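# Hang the long rail on two posts by hooks

## Task

Lift the long rail and hang it on the two posts, pushing the hook at each of its ends fully into the slot marked in red. When finished, the posts must bear the rail's weight and only the posts and the robot may be in contact with it. The rail has to stay up on its own: if a gripper is still touching it, removing the robot must not make it roll or drop much. A result that holds only because the robot is propping it up is not done.

## Robot and tools

Robot: two arms, left_arm and right_arm, each ending in a two-finger gripper. A fingers-forward direction is the gripper's +z axis, and the fingers close and open along its y axis. end_effector_position is the spot between the finger pads, roughly 1 cm short of the fingertips.

Frame: every position and orientation lives in one scene frame. Its origin sits on the table surface midway between the arms; +z is up, +x reaches out over the table, and left_arm is mounted on the +y side. The arm names do not tell you which side of a camera image they appear on. Positions are in metres; orientations are quaternions written w first (qw, qx, qy, qz).

The row: every motion command uses rows of 16 numbers, always both arms even if one is idle. Order: left_arm x, y, z, qw, qx, qy, qz, opening, then right_arm x, y, z, qw, qx, qy, qz, opening. x, y, z and the quaternion are an absolute target pose for that gripper in the scene frame, not an offset. Opening runs from -1 (closed) to +1 (fully open, 0.094 m). To hold something, command an opening about 0.03 under the current grip_measured for a firm hold, or closer to it for a gentler one. Each gripper's reading carries its own fixed error of up to about 1 mm. Pad force tops out near 50 to 62 N, lower on thin parts (under about 2 mm), and can spike at first contact.

execute_actions(actions): a list of actions run one after another. Each action is a list of 1 to 15 rows; each row lasts one control step of 1/30 s, and if fewer than 15 rows are given the final row repeats until 15 steps pass. An empty list simply reports state and images. An action is rejected for both arms if any target lies more than 0.6 m, along any of the gripper's current axes, from where that gripper stood when the action began. If any action is malformed, or the first one fails that check against the latest reported state, nothing in the call runs. Per control step the commanded pose is clipped to within 70 mm and 16 degrees of the measured pose, so long moves need several actions; after an action an arm carries on only to its last clipped pose. To hold an orientation steady, repeat the same quaternion you chose rather than copying the possibly drifted reported one.

move(target, speed, blocking): target is one 16-number row of absolute poses. Both grippers travel straight-line paths that finish together, lasting 0.5 to 10 s; anything longer is cut off at 10 s before arrival. Rotation takes the shorter way. speed is the top path speed in m/s, 0.002 to 0.5 (default 0.25), with turning capped at twice that in rad/s. Paths ignore obstacles and the other arm. Grippers lag, wander and may overshoot the speed, especially near full reach. Openings are applied at the start. Faster contact and targets set deeper past a contact both mean harder hits. With blocking=false the call returns after 0.5 s while motion continues; until a result shows the move has ended, rows and new moves are refused, so use wait(0) to check or stop to brake. The result adds a 'move:' line giving how it ended (done, off_target, moving, held, fault) and which limits acted, plus each gripper's distance from its target. If only one arm is named, the other finished at rest. held means a check blocked that arm's final step; limits=paced means its pose was clipped; limits=held means some steps were blocked en route, after which the arm may jump faster than speed.

wait(seconds): 0 to 10 s, the arms keep their last command; a running move continues and the wait returns early when it ends.

stop(): brakes a running move; it needs braking room, more at speed. Fingers are not stopped.

zoom_image(camera, region): enlarges part of the latest image from cam_high, cam_low, cam_left_wrist or cam_right_wrist; region is [x0, y0, x1, y1] in pixels, origin top-left, at most 504 by 504. All cameras give 896x504 images, in that order in each result.

finished_scene(scene): ends the current scene (give its number) after the robot holds its last command; it cannot be undone and reports success. Replying without a tool call ends everything.

Reading results: the state line 'left_arm: ... | right_arm: ...' gives each gripper's position and quaternion; printed positions can be off, more so at long reach. Motions often stop a centimetre or more from target, usually low. 'Hand target' lines show what each arm is currently driven toward. 'pose unreachable' means the clearance check altered or blocked that arm's command. Action results list some per-step positions; HELD beside an arm means part of its row was held back. grip_measured is the finger opening on the command scale; the last joint value is the opening in metres. Joint ranges (rad), base to gripper: waist -2.618 to 3.054, shoulder 0.000 to 3.142, elbow 0.000 to 3.142, wrist pitch -1.571 to 1.571, wrist yaw -1.571 to 1.571, wrist roll -2.094 to 2.094; elbows stop just before straight. To keep an arm still, resend its full last reported pose and its intended opening every call.

Motor heat: carrying loads warms motors. MOTOR HOT appears from 75 °C; at 90 °C that arm is halted 10 s (OVER-TEMPERATURE FAULT), and at 100 °C the arm and gripper go limp and drop. Any fault stop is harmful.

Avoid: letting the arms collide or shove each other, dropping the rail, knocking anything off the table, slamming or pressing hard into the posts, and jerky motion. Brief outside tugs on held parts or pushes on loose ones may occur. Before finishing, release and back away and confirm the rail rests seated on both posts alone.

Each tool is called after "Request:" in YAML: its name, and indented under it one key for each argument.

## Session

Request:
execute_actions:
  actions: []

Scene clock: 0.00 s.
left_arm: end_effector_position=(+0.2062, -0.1038, +0.1123) grip_measured=+1.000 end_effector_quat_wxyz=(-0.014, +0.420, +0.900, -0.118) | right_arm: end_effector_position=(+0.5258, -0.4588, +0.2364) grip_measured=+1.000 end_effector_quat_wxyz=(+0.578, +0.718, +0.127, +0.367)
Joint positions: left_arm=[-0.782  2.286  2.195 -1.383  0.217 -0.106  0.094] | right_arm=[0.195 2.048 1.405 0.546 0.877 2.037 0.094]
Joint velocities: left_arm=[-0.012 -0.022 -0.007 -0.037 -0.007 -0.007  0.   ] | right_arm=[ 0.002 -0.007  0.002 -0.037 -0.007  0.007  0.   ]
Motor temperatures (°C, as the motors report them): left_arm=[26 25 24 24 24 24] | right_arm=[26 26 26 25 24 25]
Hand target (left_arm): +0.208, -0.107, +0.123; -0.000, +0.422, +0.898, -0.126
Hand target (right_arm): +0.525, -0.459, +0.241; +0.580, +0.717, +0.128, +0.365

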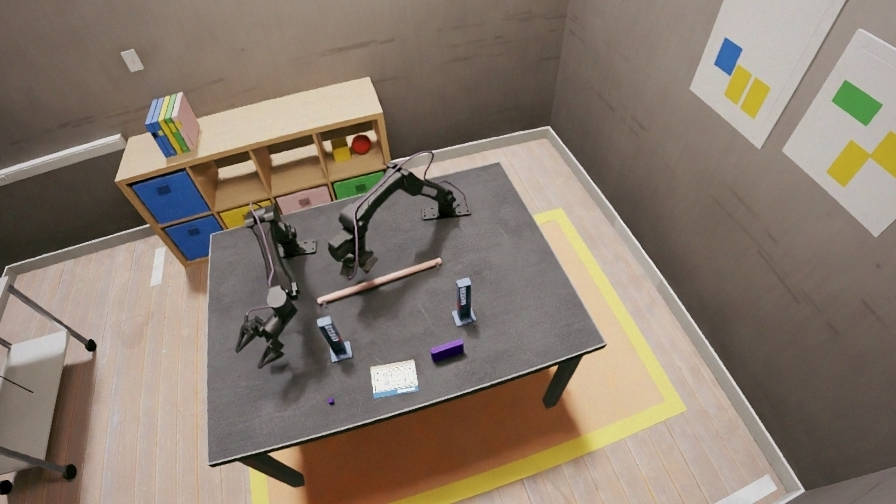

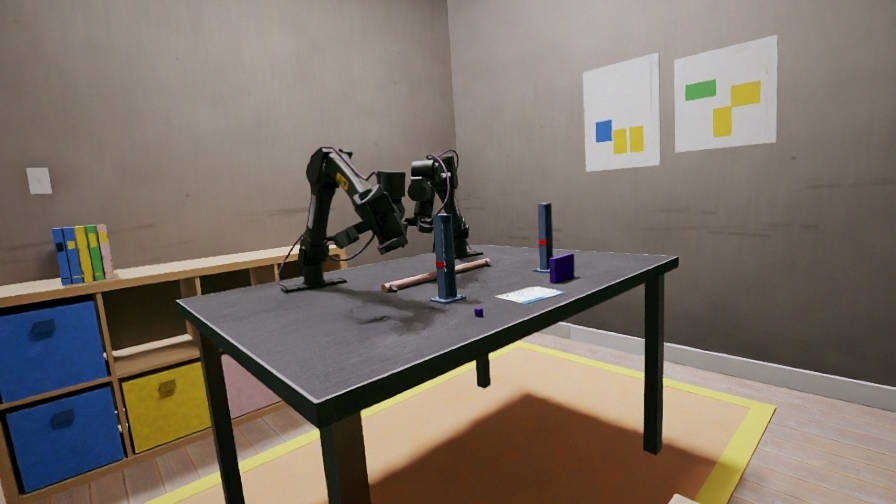

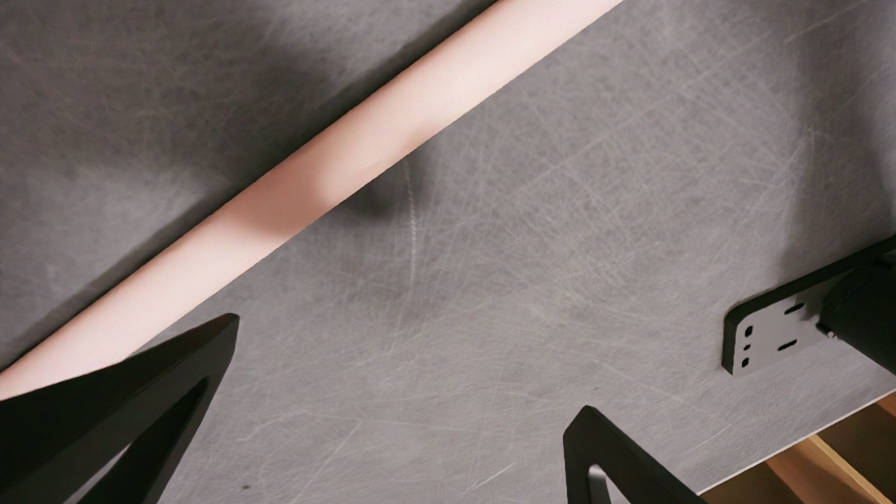

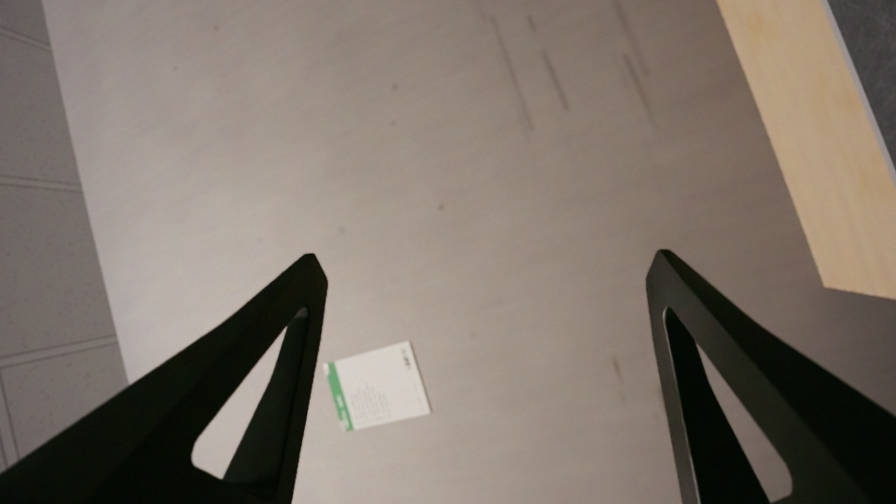

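Request:
zoom_image:
  camera: "cam_high"
  region: [290, 230, 510, 380]

Request:
zoom_image:
  camera: "cam_low"
  region: [370, 190, 590, 320]

Region (290, 230, 510, 380) of cam_high's 896x504 image, scaled by 2.291, with more detail than that image has; it fills the top 344 rows of this view, and the rest is white.

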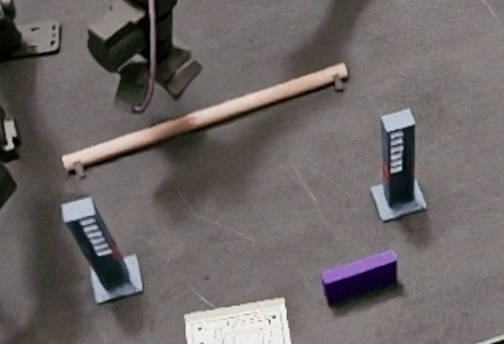

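Region (370, 190, 590, 320) of cam_low's 896x504 image, scaled by 2.291, with more detail than that image has; it fills the top 298 rows of this view, and the rest is white.

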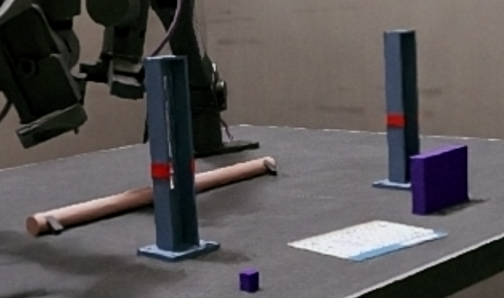

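Request:
move:
  target: [0.22,0.22,0.25,0.259,0,0.966,0,1,0.3,-0.42,0.33,0.259,0,0.966,0,1]

Request:
move:
  target: [0.22,0.22,0.25,0.259,0,0.966,0,1,0.22,-0.22,0.25,0.259,0,0.966,0,1]

Scene clock: 6.47 s.
left_arm: end_effector_position=(+0.2221, +0.2116, +0.2452) grip_measured=+1.000 end_effector_quat_wxyz=(+0.255, +0.007, +0.967, -0.005) | right_arm: end_effector_position=(+0.2976, -0.4246, +0.3215) grip_measured=+1.000 end_effector_quat_wxyz=(+0.254, +0.011, +0.967, -0.003)
Joint positions: left_arm=[-0.316  1.184  1.351 -1.271 -0.228 -0.433  0.094] | right_arm=[-0.142  1.591  2.016 -1.496 -0.128 -0.233  0.094]
Joint velocities: left_arm=[ 0.012  0.012 -0.012 -0.007 -0.022 -0.037  0.   ] | right_arm=[-0.002  0.002  0.012  0.037  0.066 -0.037  0.   ]
Motor temperatures (°C, as the motors report them): left_arm=[26 27 24 25 24 24] | right_arm=[26 28 27 26 24 25]
Hand target (left_arm): +0.219, +0.221, +0.249; +0.263, +0.004, +0.965, +0.006
Hand target (right_arm): +0.300, -0.422, +0.325; +0.257, +0.002, +0.966, -0.005
Off the commanded pose (left_arm): 0.010 m, 1 deg.
Off the commanded pose (right_arm): 0.010 m, 1 deg.
move: done

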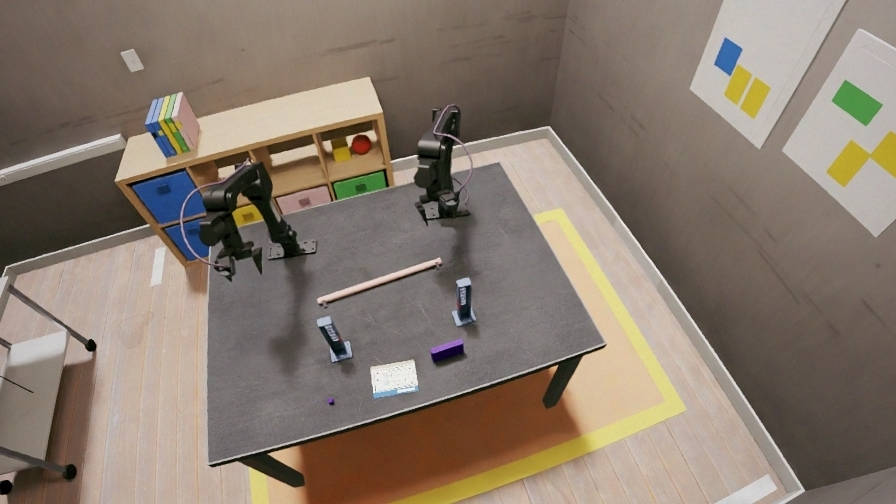

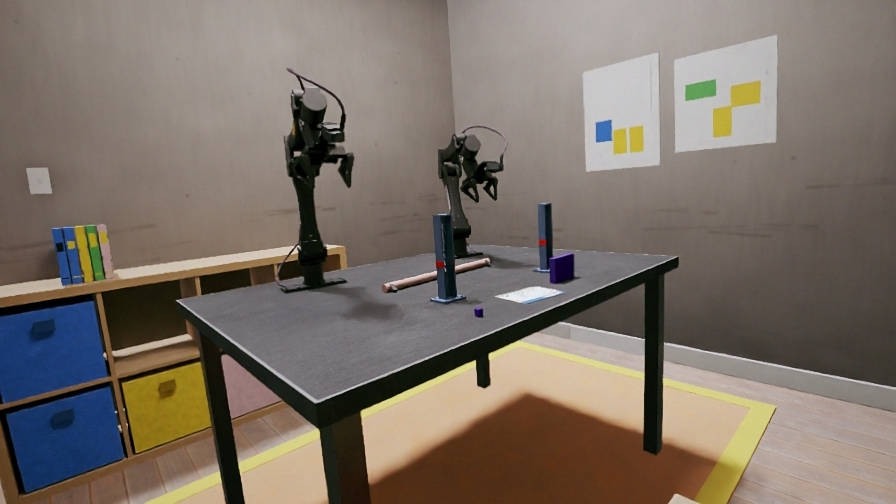

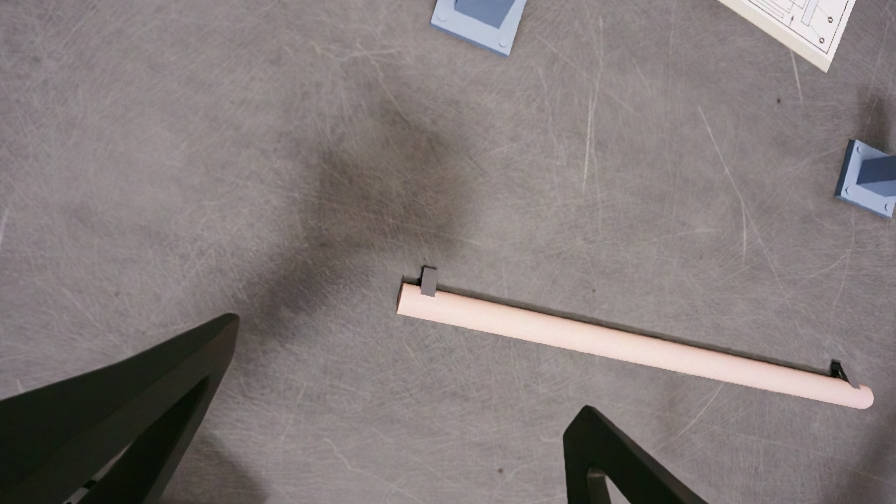

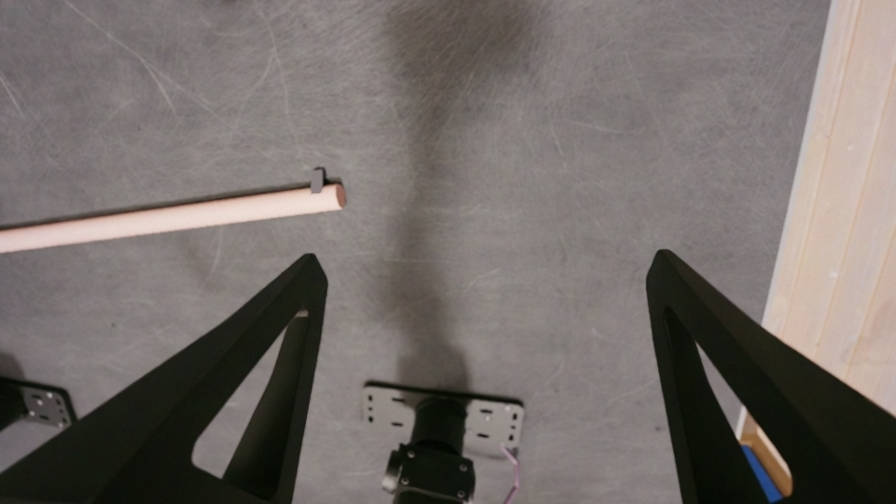

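Scene clock: 8.13 s.
left_arm: end_effector_position=(+0.2213, +0.2149, +0.2443) grip_measured=+1.000 end_effector_quat_wxyz=(+0.251, +0.003, +0.968, -0.002) | right_arm: end_effector_position=(+0.2181, -0.2187, +0.2489) grip_measured=+1.000 end_effector_quat_wxyz=(+0.246, +0.003, +0.969, +0.018)
Joint positions: left_arm=[-0.307  1.184  1.351 -1.279 -0.228 -0.433  0.094] | right_arm=[ 0.777  1.299  1.45  -1.29   0.258  0.58   0.094]
Joint velocities: left_arm=[ 0.027  0.007 -0.012 -0.037  0.022 -0.037  0.   ] | right_arm=[ 0.017  0.002 -0.012  0.022 -0.051  0.037  0.   ]
Motor temperatures (°C, as the motors report them): left_arm=[26 27 24 25 24 24] | right_arm=[26 28 27 26 24 25]
Hand target (left_arm): +0.220, +0.220, +0.250; +0.259, -0.000, +0.966, +0.000
Hand target (right_arm): +0.219, -0.218, +0.249; +0.254, +0.004, +0.967, +0.016
Off the commanded pose (left_arm): 0.008 m, 1 deg.
Off the commanded pose (right_arm): 0.003 m, 3 deg.
move: off_target (right_arm)

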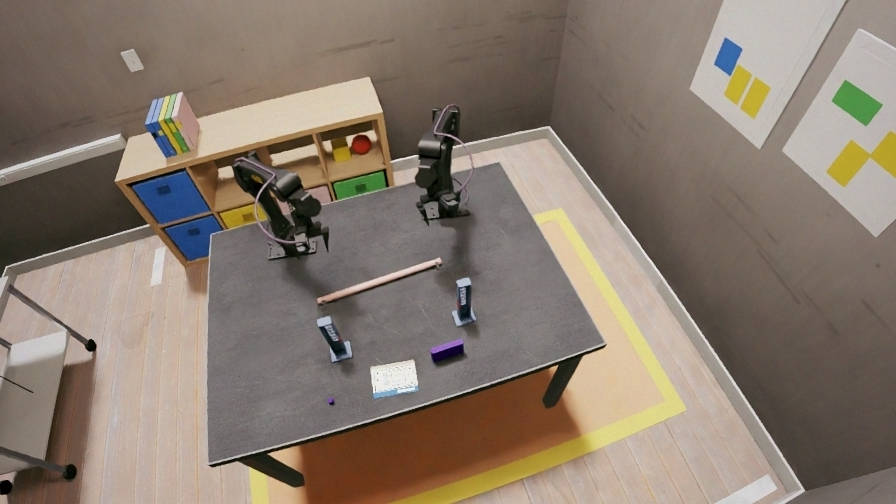

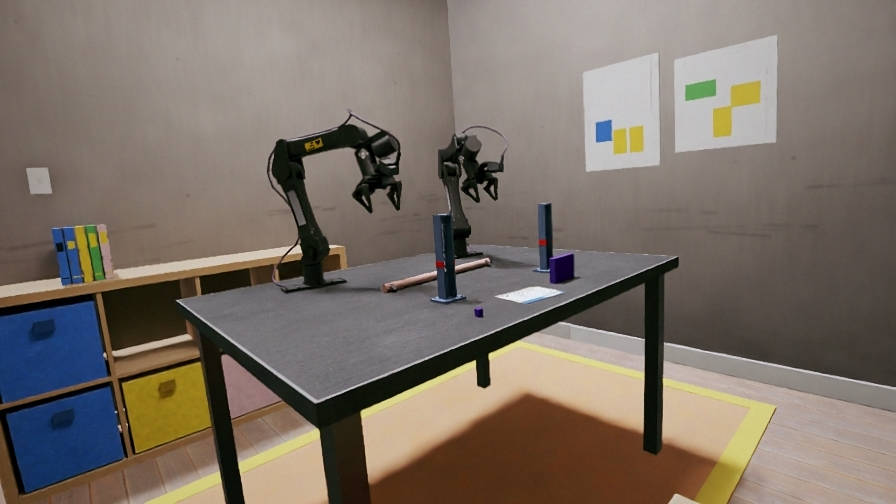

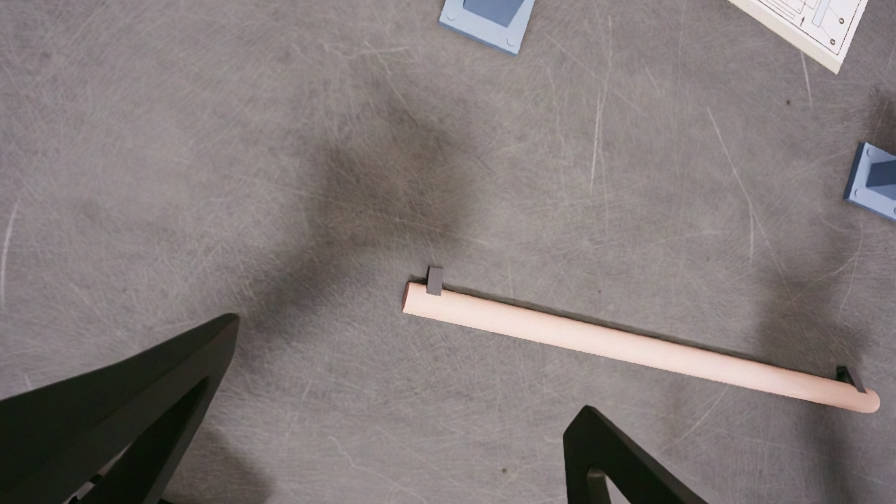

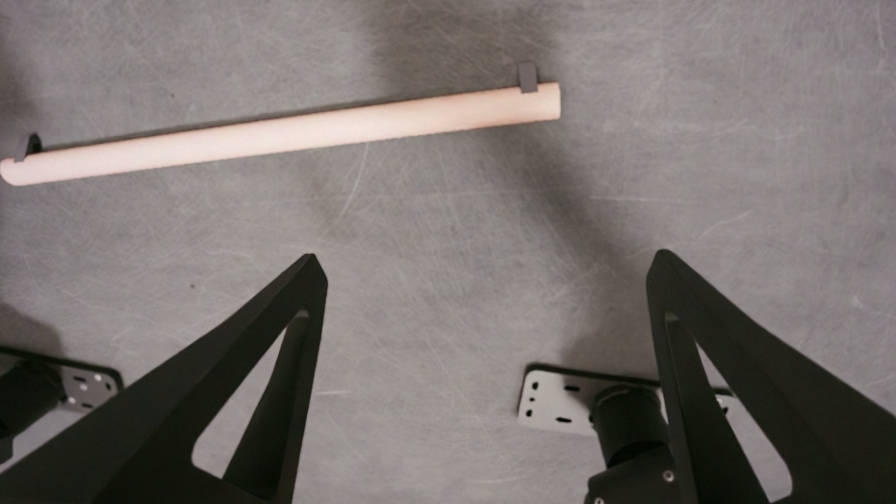

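Request:
move:
  target: [0.26,0.07,0.12,0,-0.707,0.707,0,1,0.28,-0.22,0.12,0,0.707,0.707,0,1]

Scene clock: 12.27 s.
left_arm: end_effector_position=(+0.2548, +0.0724, +0.1152) grip_measured=+1.000 end_effector_quat_wxyz=(+0.037, +0.651, -0.758, -0.001) | right_arm: end_effector_position=(+0.2767, -0.2183, +0.1140) grip_measured=+1.000 end_effector_quat_wxyz=(+0.001, +0.702, +0.712, -0.008)
Joint positions: left_arm=[-0.464  1.941  1.695 -1.342  0.072 -2.069  0.094] | right_arm=[ 0.545  1.848  1.568 -1.305  0.007  1.955  0.094]
Joint velocities: left_arm=[-0.012 -0.002 -0.012 -0.022 -0.066  0.022  0.   ] | right_arm=[ 0.002 -0.012 -0.012  0.081  0.037 -0.022  0.   ]
Motor temperatures (°C, as the motors report them): left_arm=[26 27 25 25 24 24] | right_arm=[26 28 28 26 24 25]
Hand target (left_arm): +0.261, +0.070, +0.120; -0.038, -0.658, +0.752, -0.010
Hand target (right_arm): +0.284, -0.219, +0.118; +0.005, +0.708, +0.706, -0.001
Off the commanded pose (left_arm): 0.007 m, 10 deg.
Off the commanded pose (right_arm): 0.007 m, 1 deg.
joint sent to its limit (left arm) — the command would take joint 6 (wrist roll) past its lower limit, so that joint was sent only as far as its limit.
move: off_target (left_arm)

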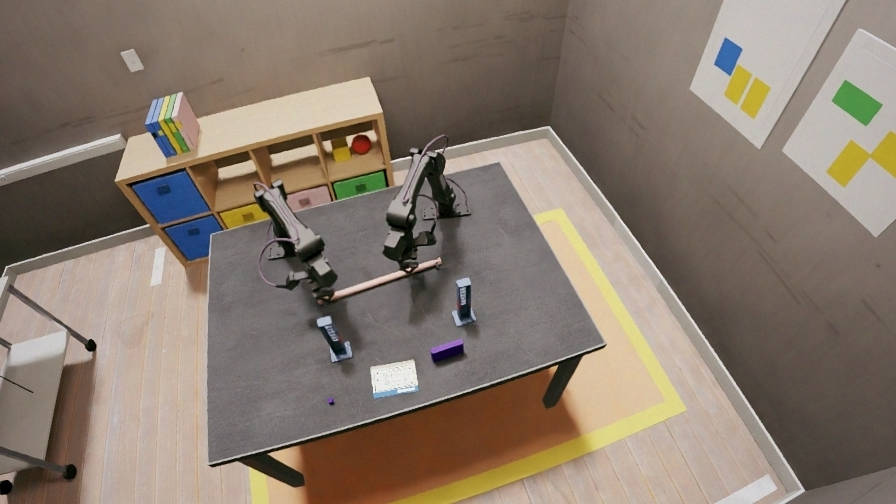

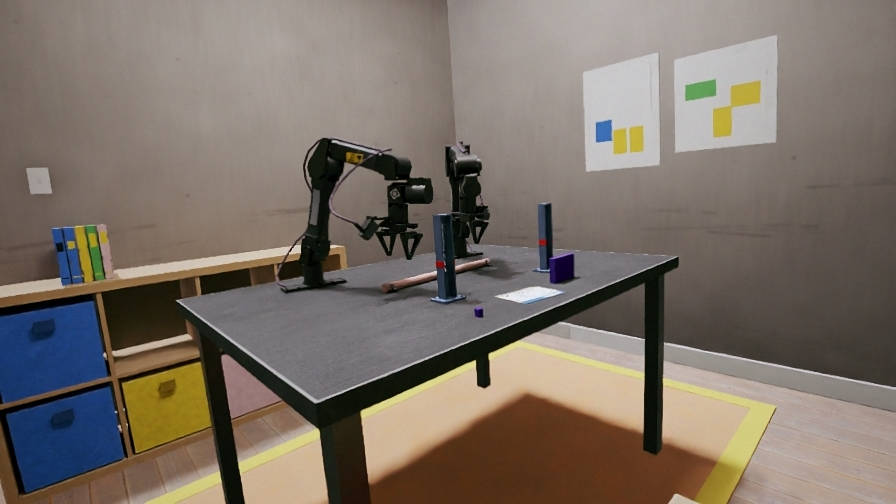

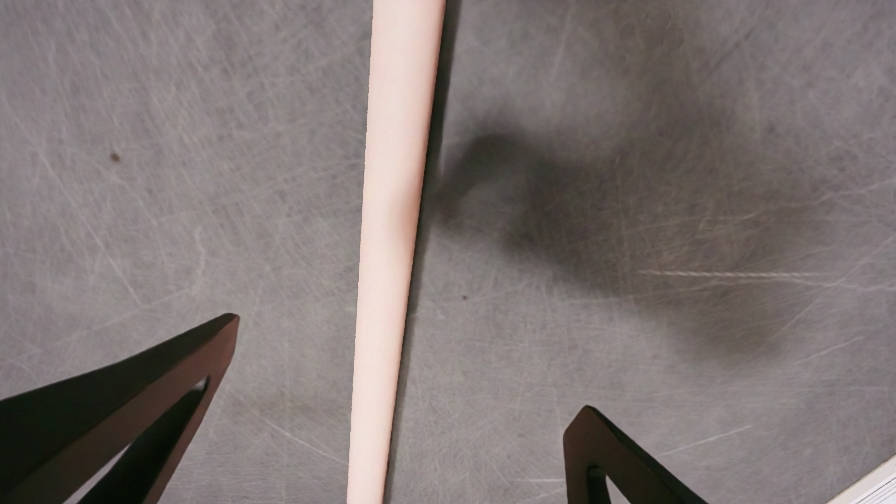

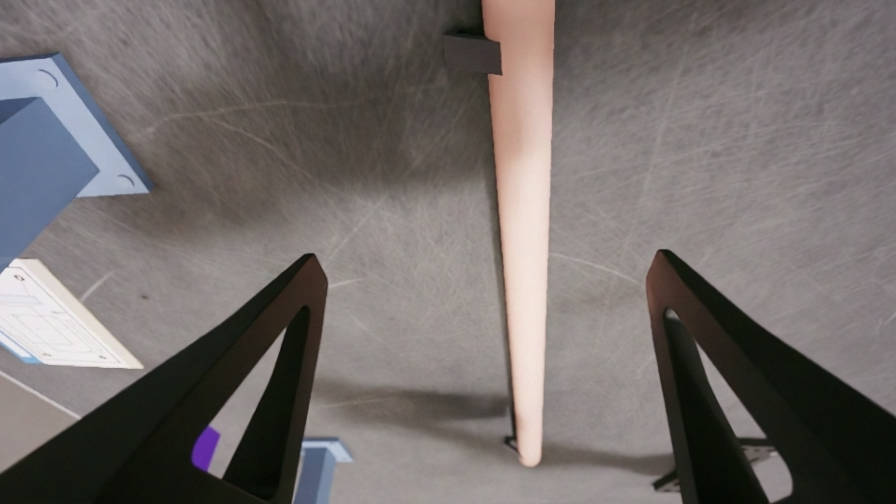

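Request:
move:
  target: [0.25,0.07,0.12,0,0,1,0,1,0.27,-0.21,0.12,0,0,1,0,1]
  speed: 0.5

Request:
move:
  target: [0.247,0.06,0.07,0,0.707,0.707,0,1,0.263,-0.20,0.07,0,-0.707,0.707,0,1]
  speed: 0.5

Scene clock: 14.80 s.
left_arm: end_effector_position=(+0.2511, +0.0682, +0.1148) grip_measured=+1.000 end_effector_quat_wxyz=(-0.014, -0.010, +1.000, -0.002) | right_arm: end_effector_position=(+0.2736, -0.2111, +0.1140) grip_measured=+1.000 end_effector_quat_wxyz=(-0.007, +0.008, +1.000, -0.003)
Joint positions: left_arm=[-0.504  1.941  1.695 -1.342  0.021 -0.709  0.094] | right_arm=[ 0.564  1.848  1.568 -1.305  0.     0.435  0.094]
Joint velocities: left_arm=[-0.007  0.007 -0.007 -0.066 -0.066  0.037  0.   ] | right_arm=[ 0.007 -0.002 -0.007 -0.081 -0.051 -0.007  0.   ]
Motor temperatures (°C, as the motors report them): left_arm=[26 27 25 25 24 24] | right_arm=[26 29 28 26 24 25]
Hand target (left_arm): +0.250, +0.070, +0.120; -0.001, +0.000, +1.000, +0.001
Hand target (right_arm): +0.270, -0.210, +0.120; -0.000, -0.000, +1.000, +0.000
Off the commanded pose (left_arm): 0.006 m, 2 deg.
Off the commanded pose (right_arm): 0.007 m, 1 deg.
move: done

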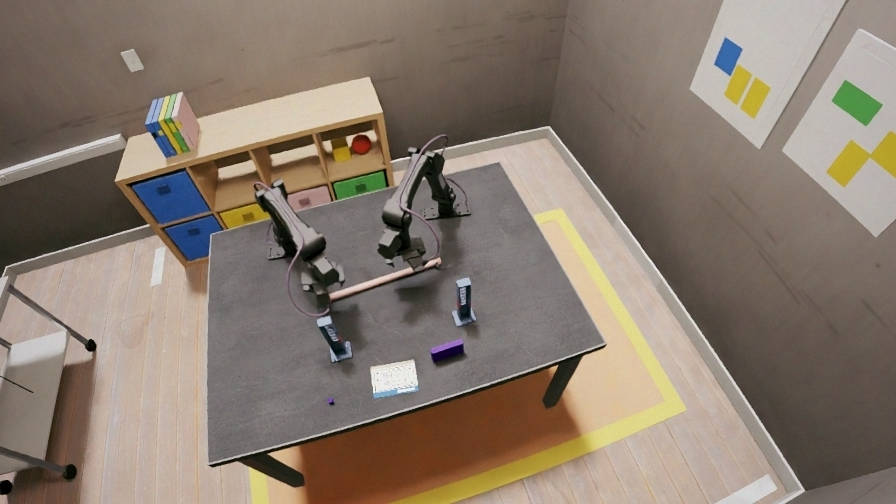

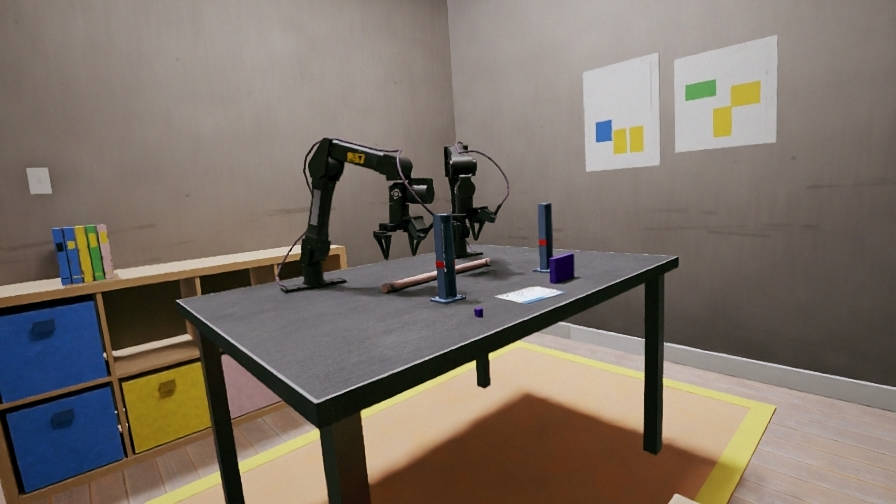

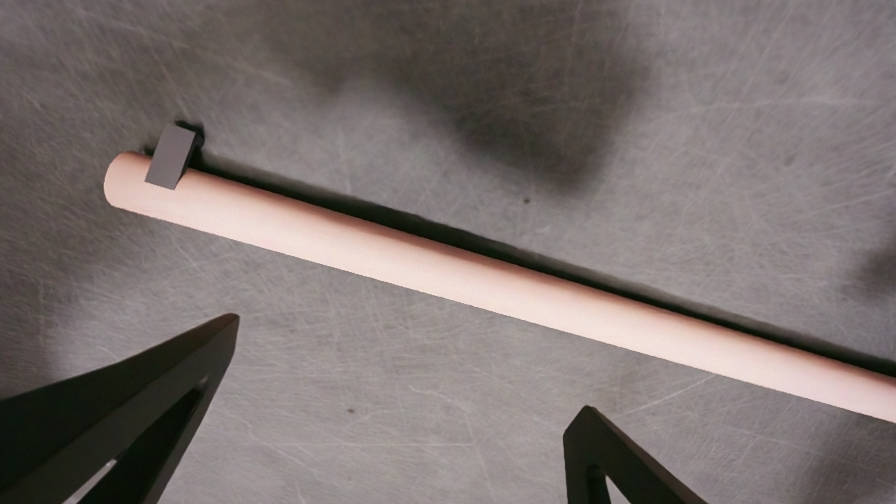

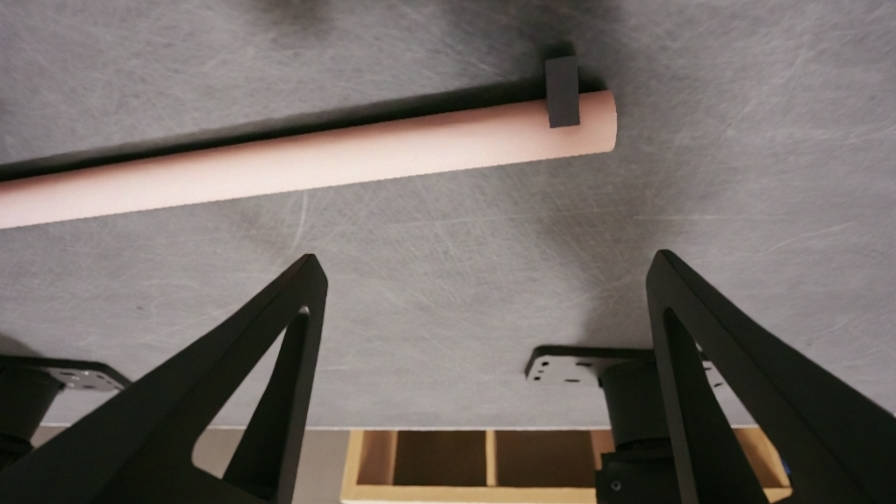

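Scene clock: 17.13 s.
left_arm: end_effector_position=(+0.2471, +0.0627, +0.0753) grip_measured=+1.000 end_effector_quat_wxyz=(-0.001, +0.700, +0.714, -0.002) | right_arm: end_effector_position=(+0.2668, -0.2025, +0.0713) grip_measured=+1.000 end_effector_quat_wxyz=(+0.003, +0.701, -0.713, +0.003)
Joint positions: left_arm=[-0.531  1.941  1.538 -1.17   0.005  0.835  0.094] | right_arm=[ 0.6    1.848  1.397 -1.123  0.008 -1.099  0.094]
Joint velocities: left_arm=[ 0.002  0.017 -0.007  0.037 -0.007  0.007  0.   ] | right_arm=[ 0.007  0.002  0.002  0.037 -0.051  0.022  0.   ]
Motor temperatures (°C, as the motors report them): left_arm=[26 28 25 25 24 24] | right_arm=[26 29 28 26 24 25]
Hand target (left_arm): +0.247, +0.060, +0.070; -0.001, +0.707, +0.707, -0.000
Hand target (right_arm): +0.264, -0.199, +0.070; -0.000, +0.707, -0.707, -0.001
Off the commanded pose (left_arm): 0.006 m, 1 deg.
Off the commanded pose (right_arm): 0.005 m, 1 deg.
move: done

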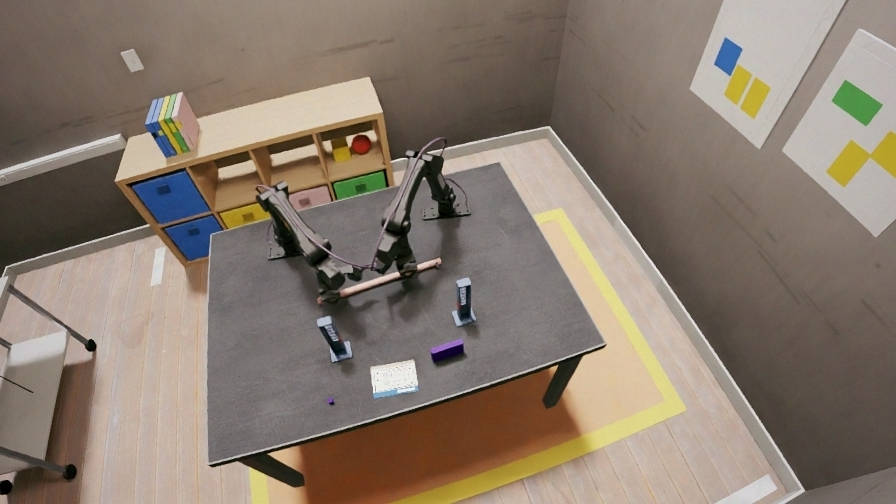

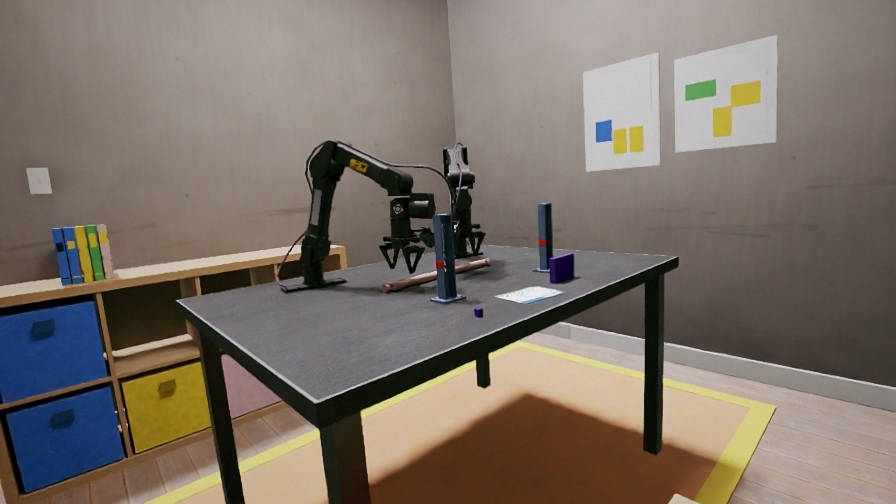

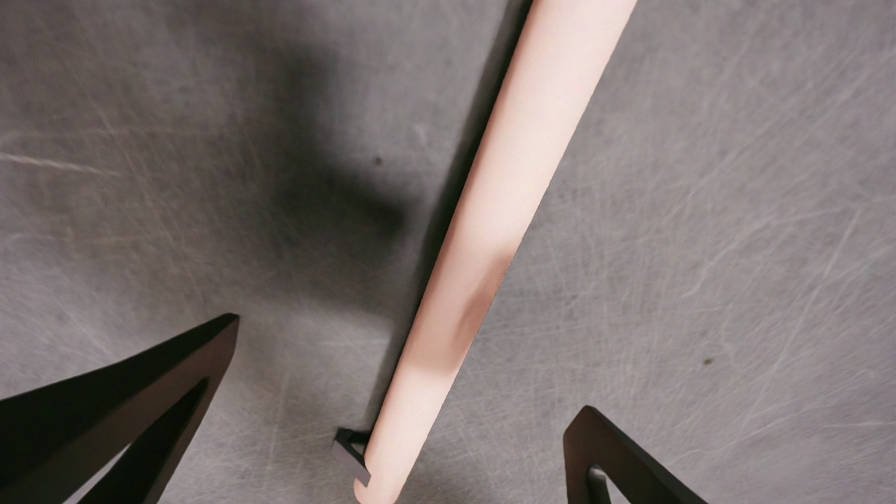

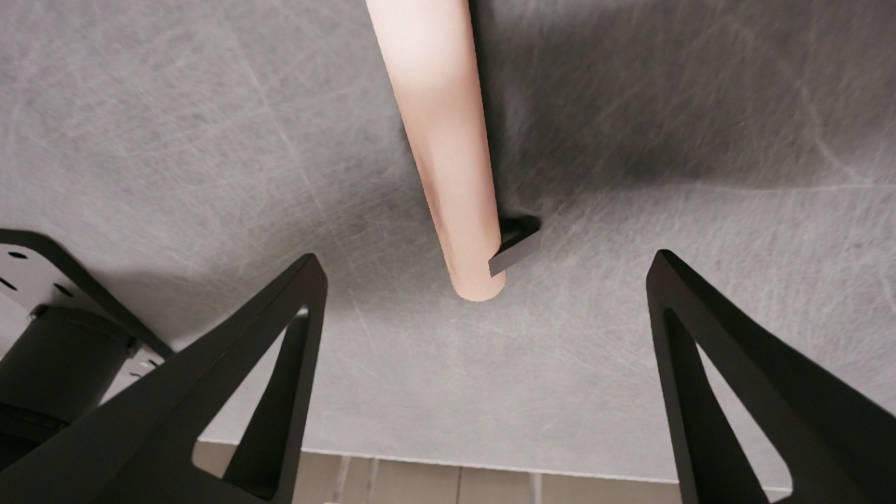

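Request:
zoom_image:
  camera: "cam_right_wrist"
  region: [400, 170, 600, 320]

Request:
zoom_image:
  camera: "cam_low"
  region: [370, 250, 470, 310]

Request:
zoom_image:
  camera: "cam_high"
  region: [430, 250, 500, 335]

Region (400, 170, 600, 320) of cam_right_wrist's 896x504 image, scaled by 2.520, with more detail than that image has; it fills the top 378 rows of this view, and the rest is white.

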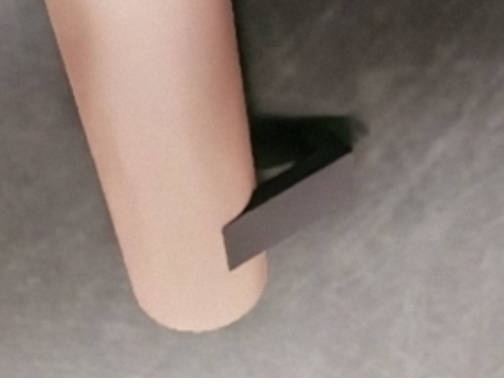

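Region (370, 250, 470, 310) of cam_low's 896x504 image, scaled by 5.040, with more detail than that image has; it fills the top 302 rows of this view, and the rest is white.

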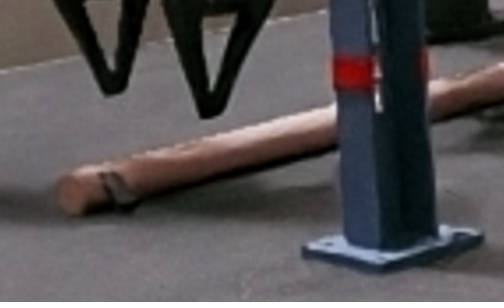

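Region (430, 250, 500, 335) of cam_high's 896x504 image, scaled by 5.929, with more detail than that image has; it fills the left 415 columns of this view, and the rest is white.

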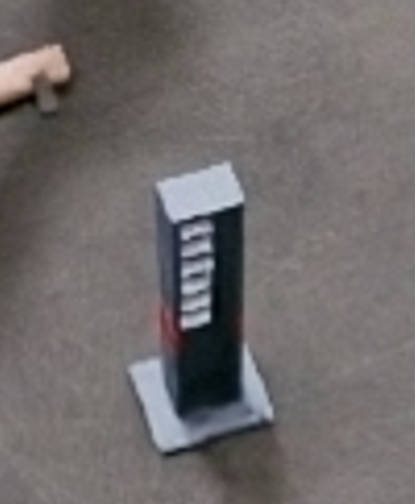

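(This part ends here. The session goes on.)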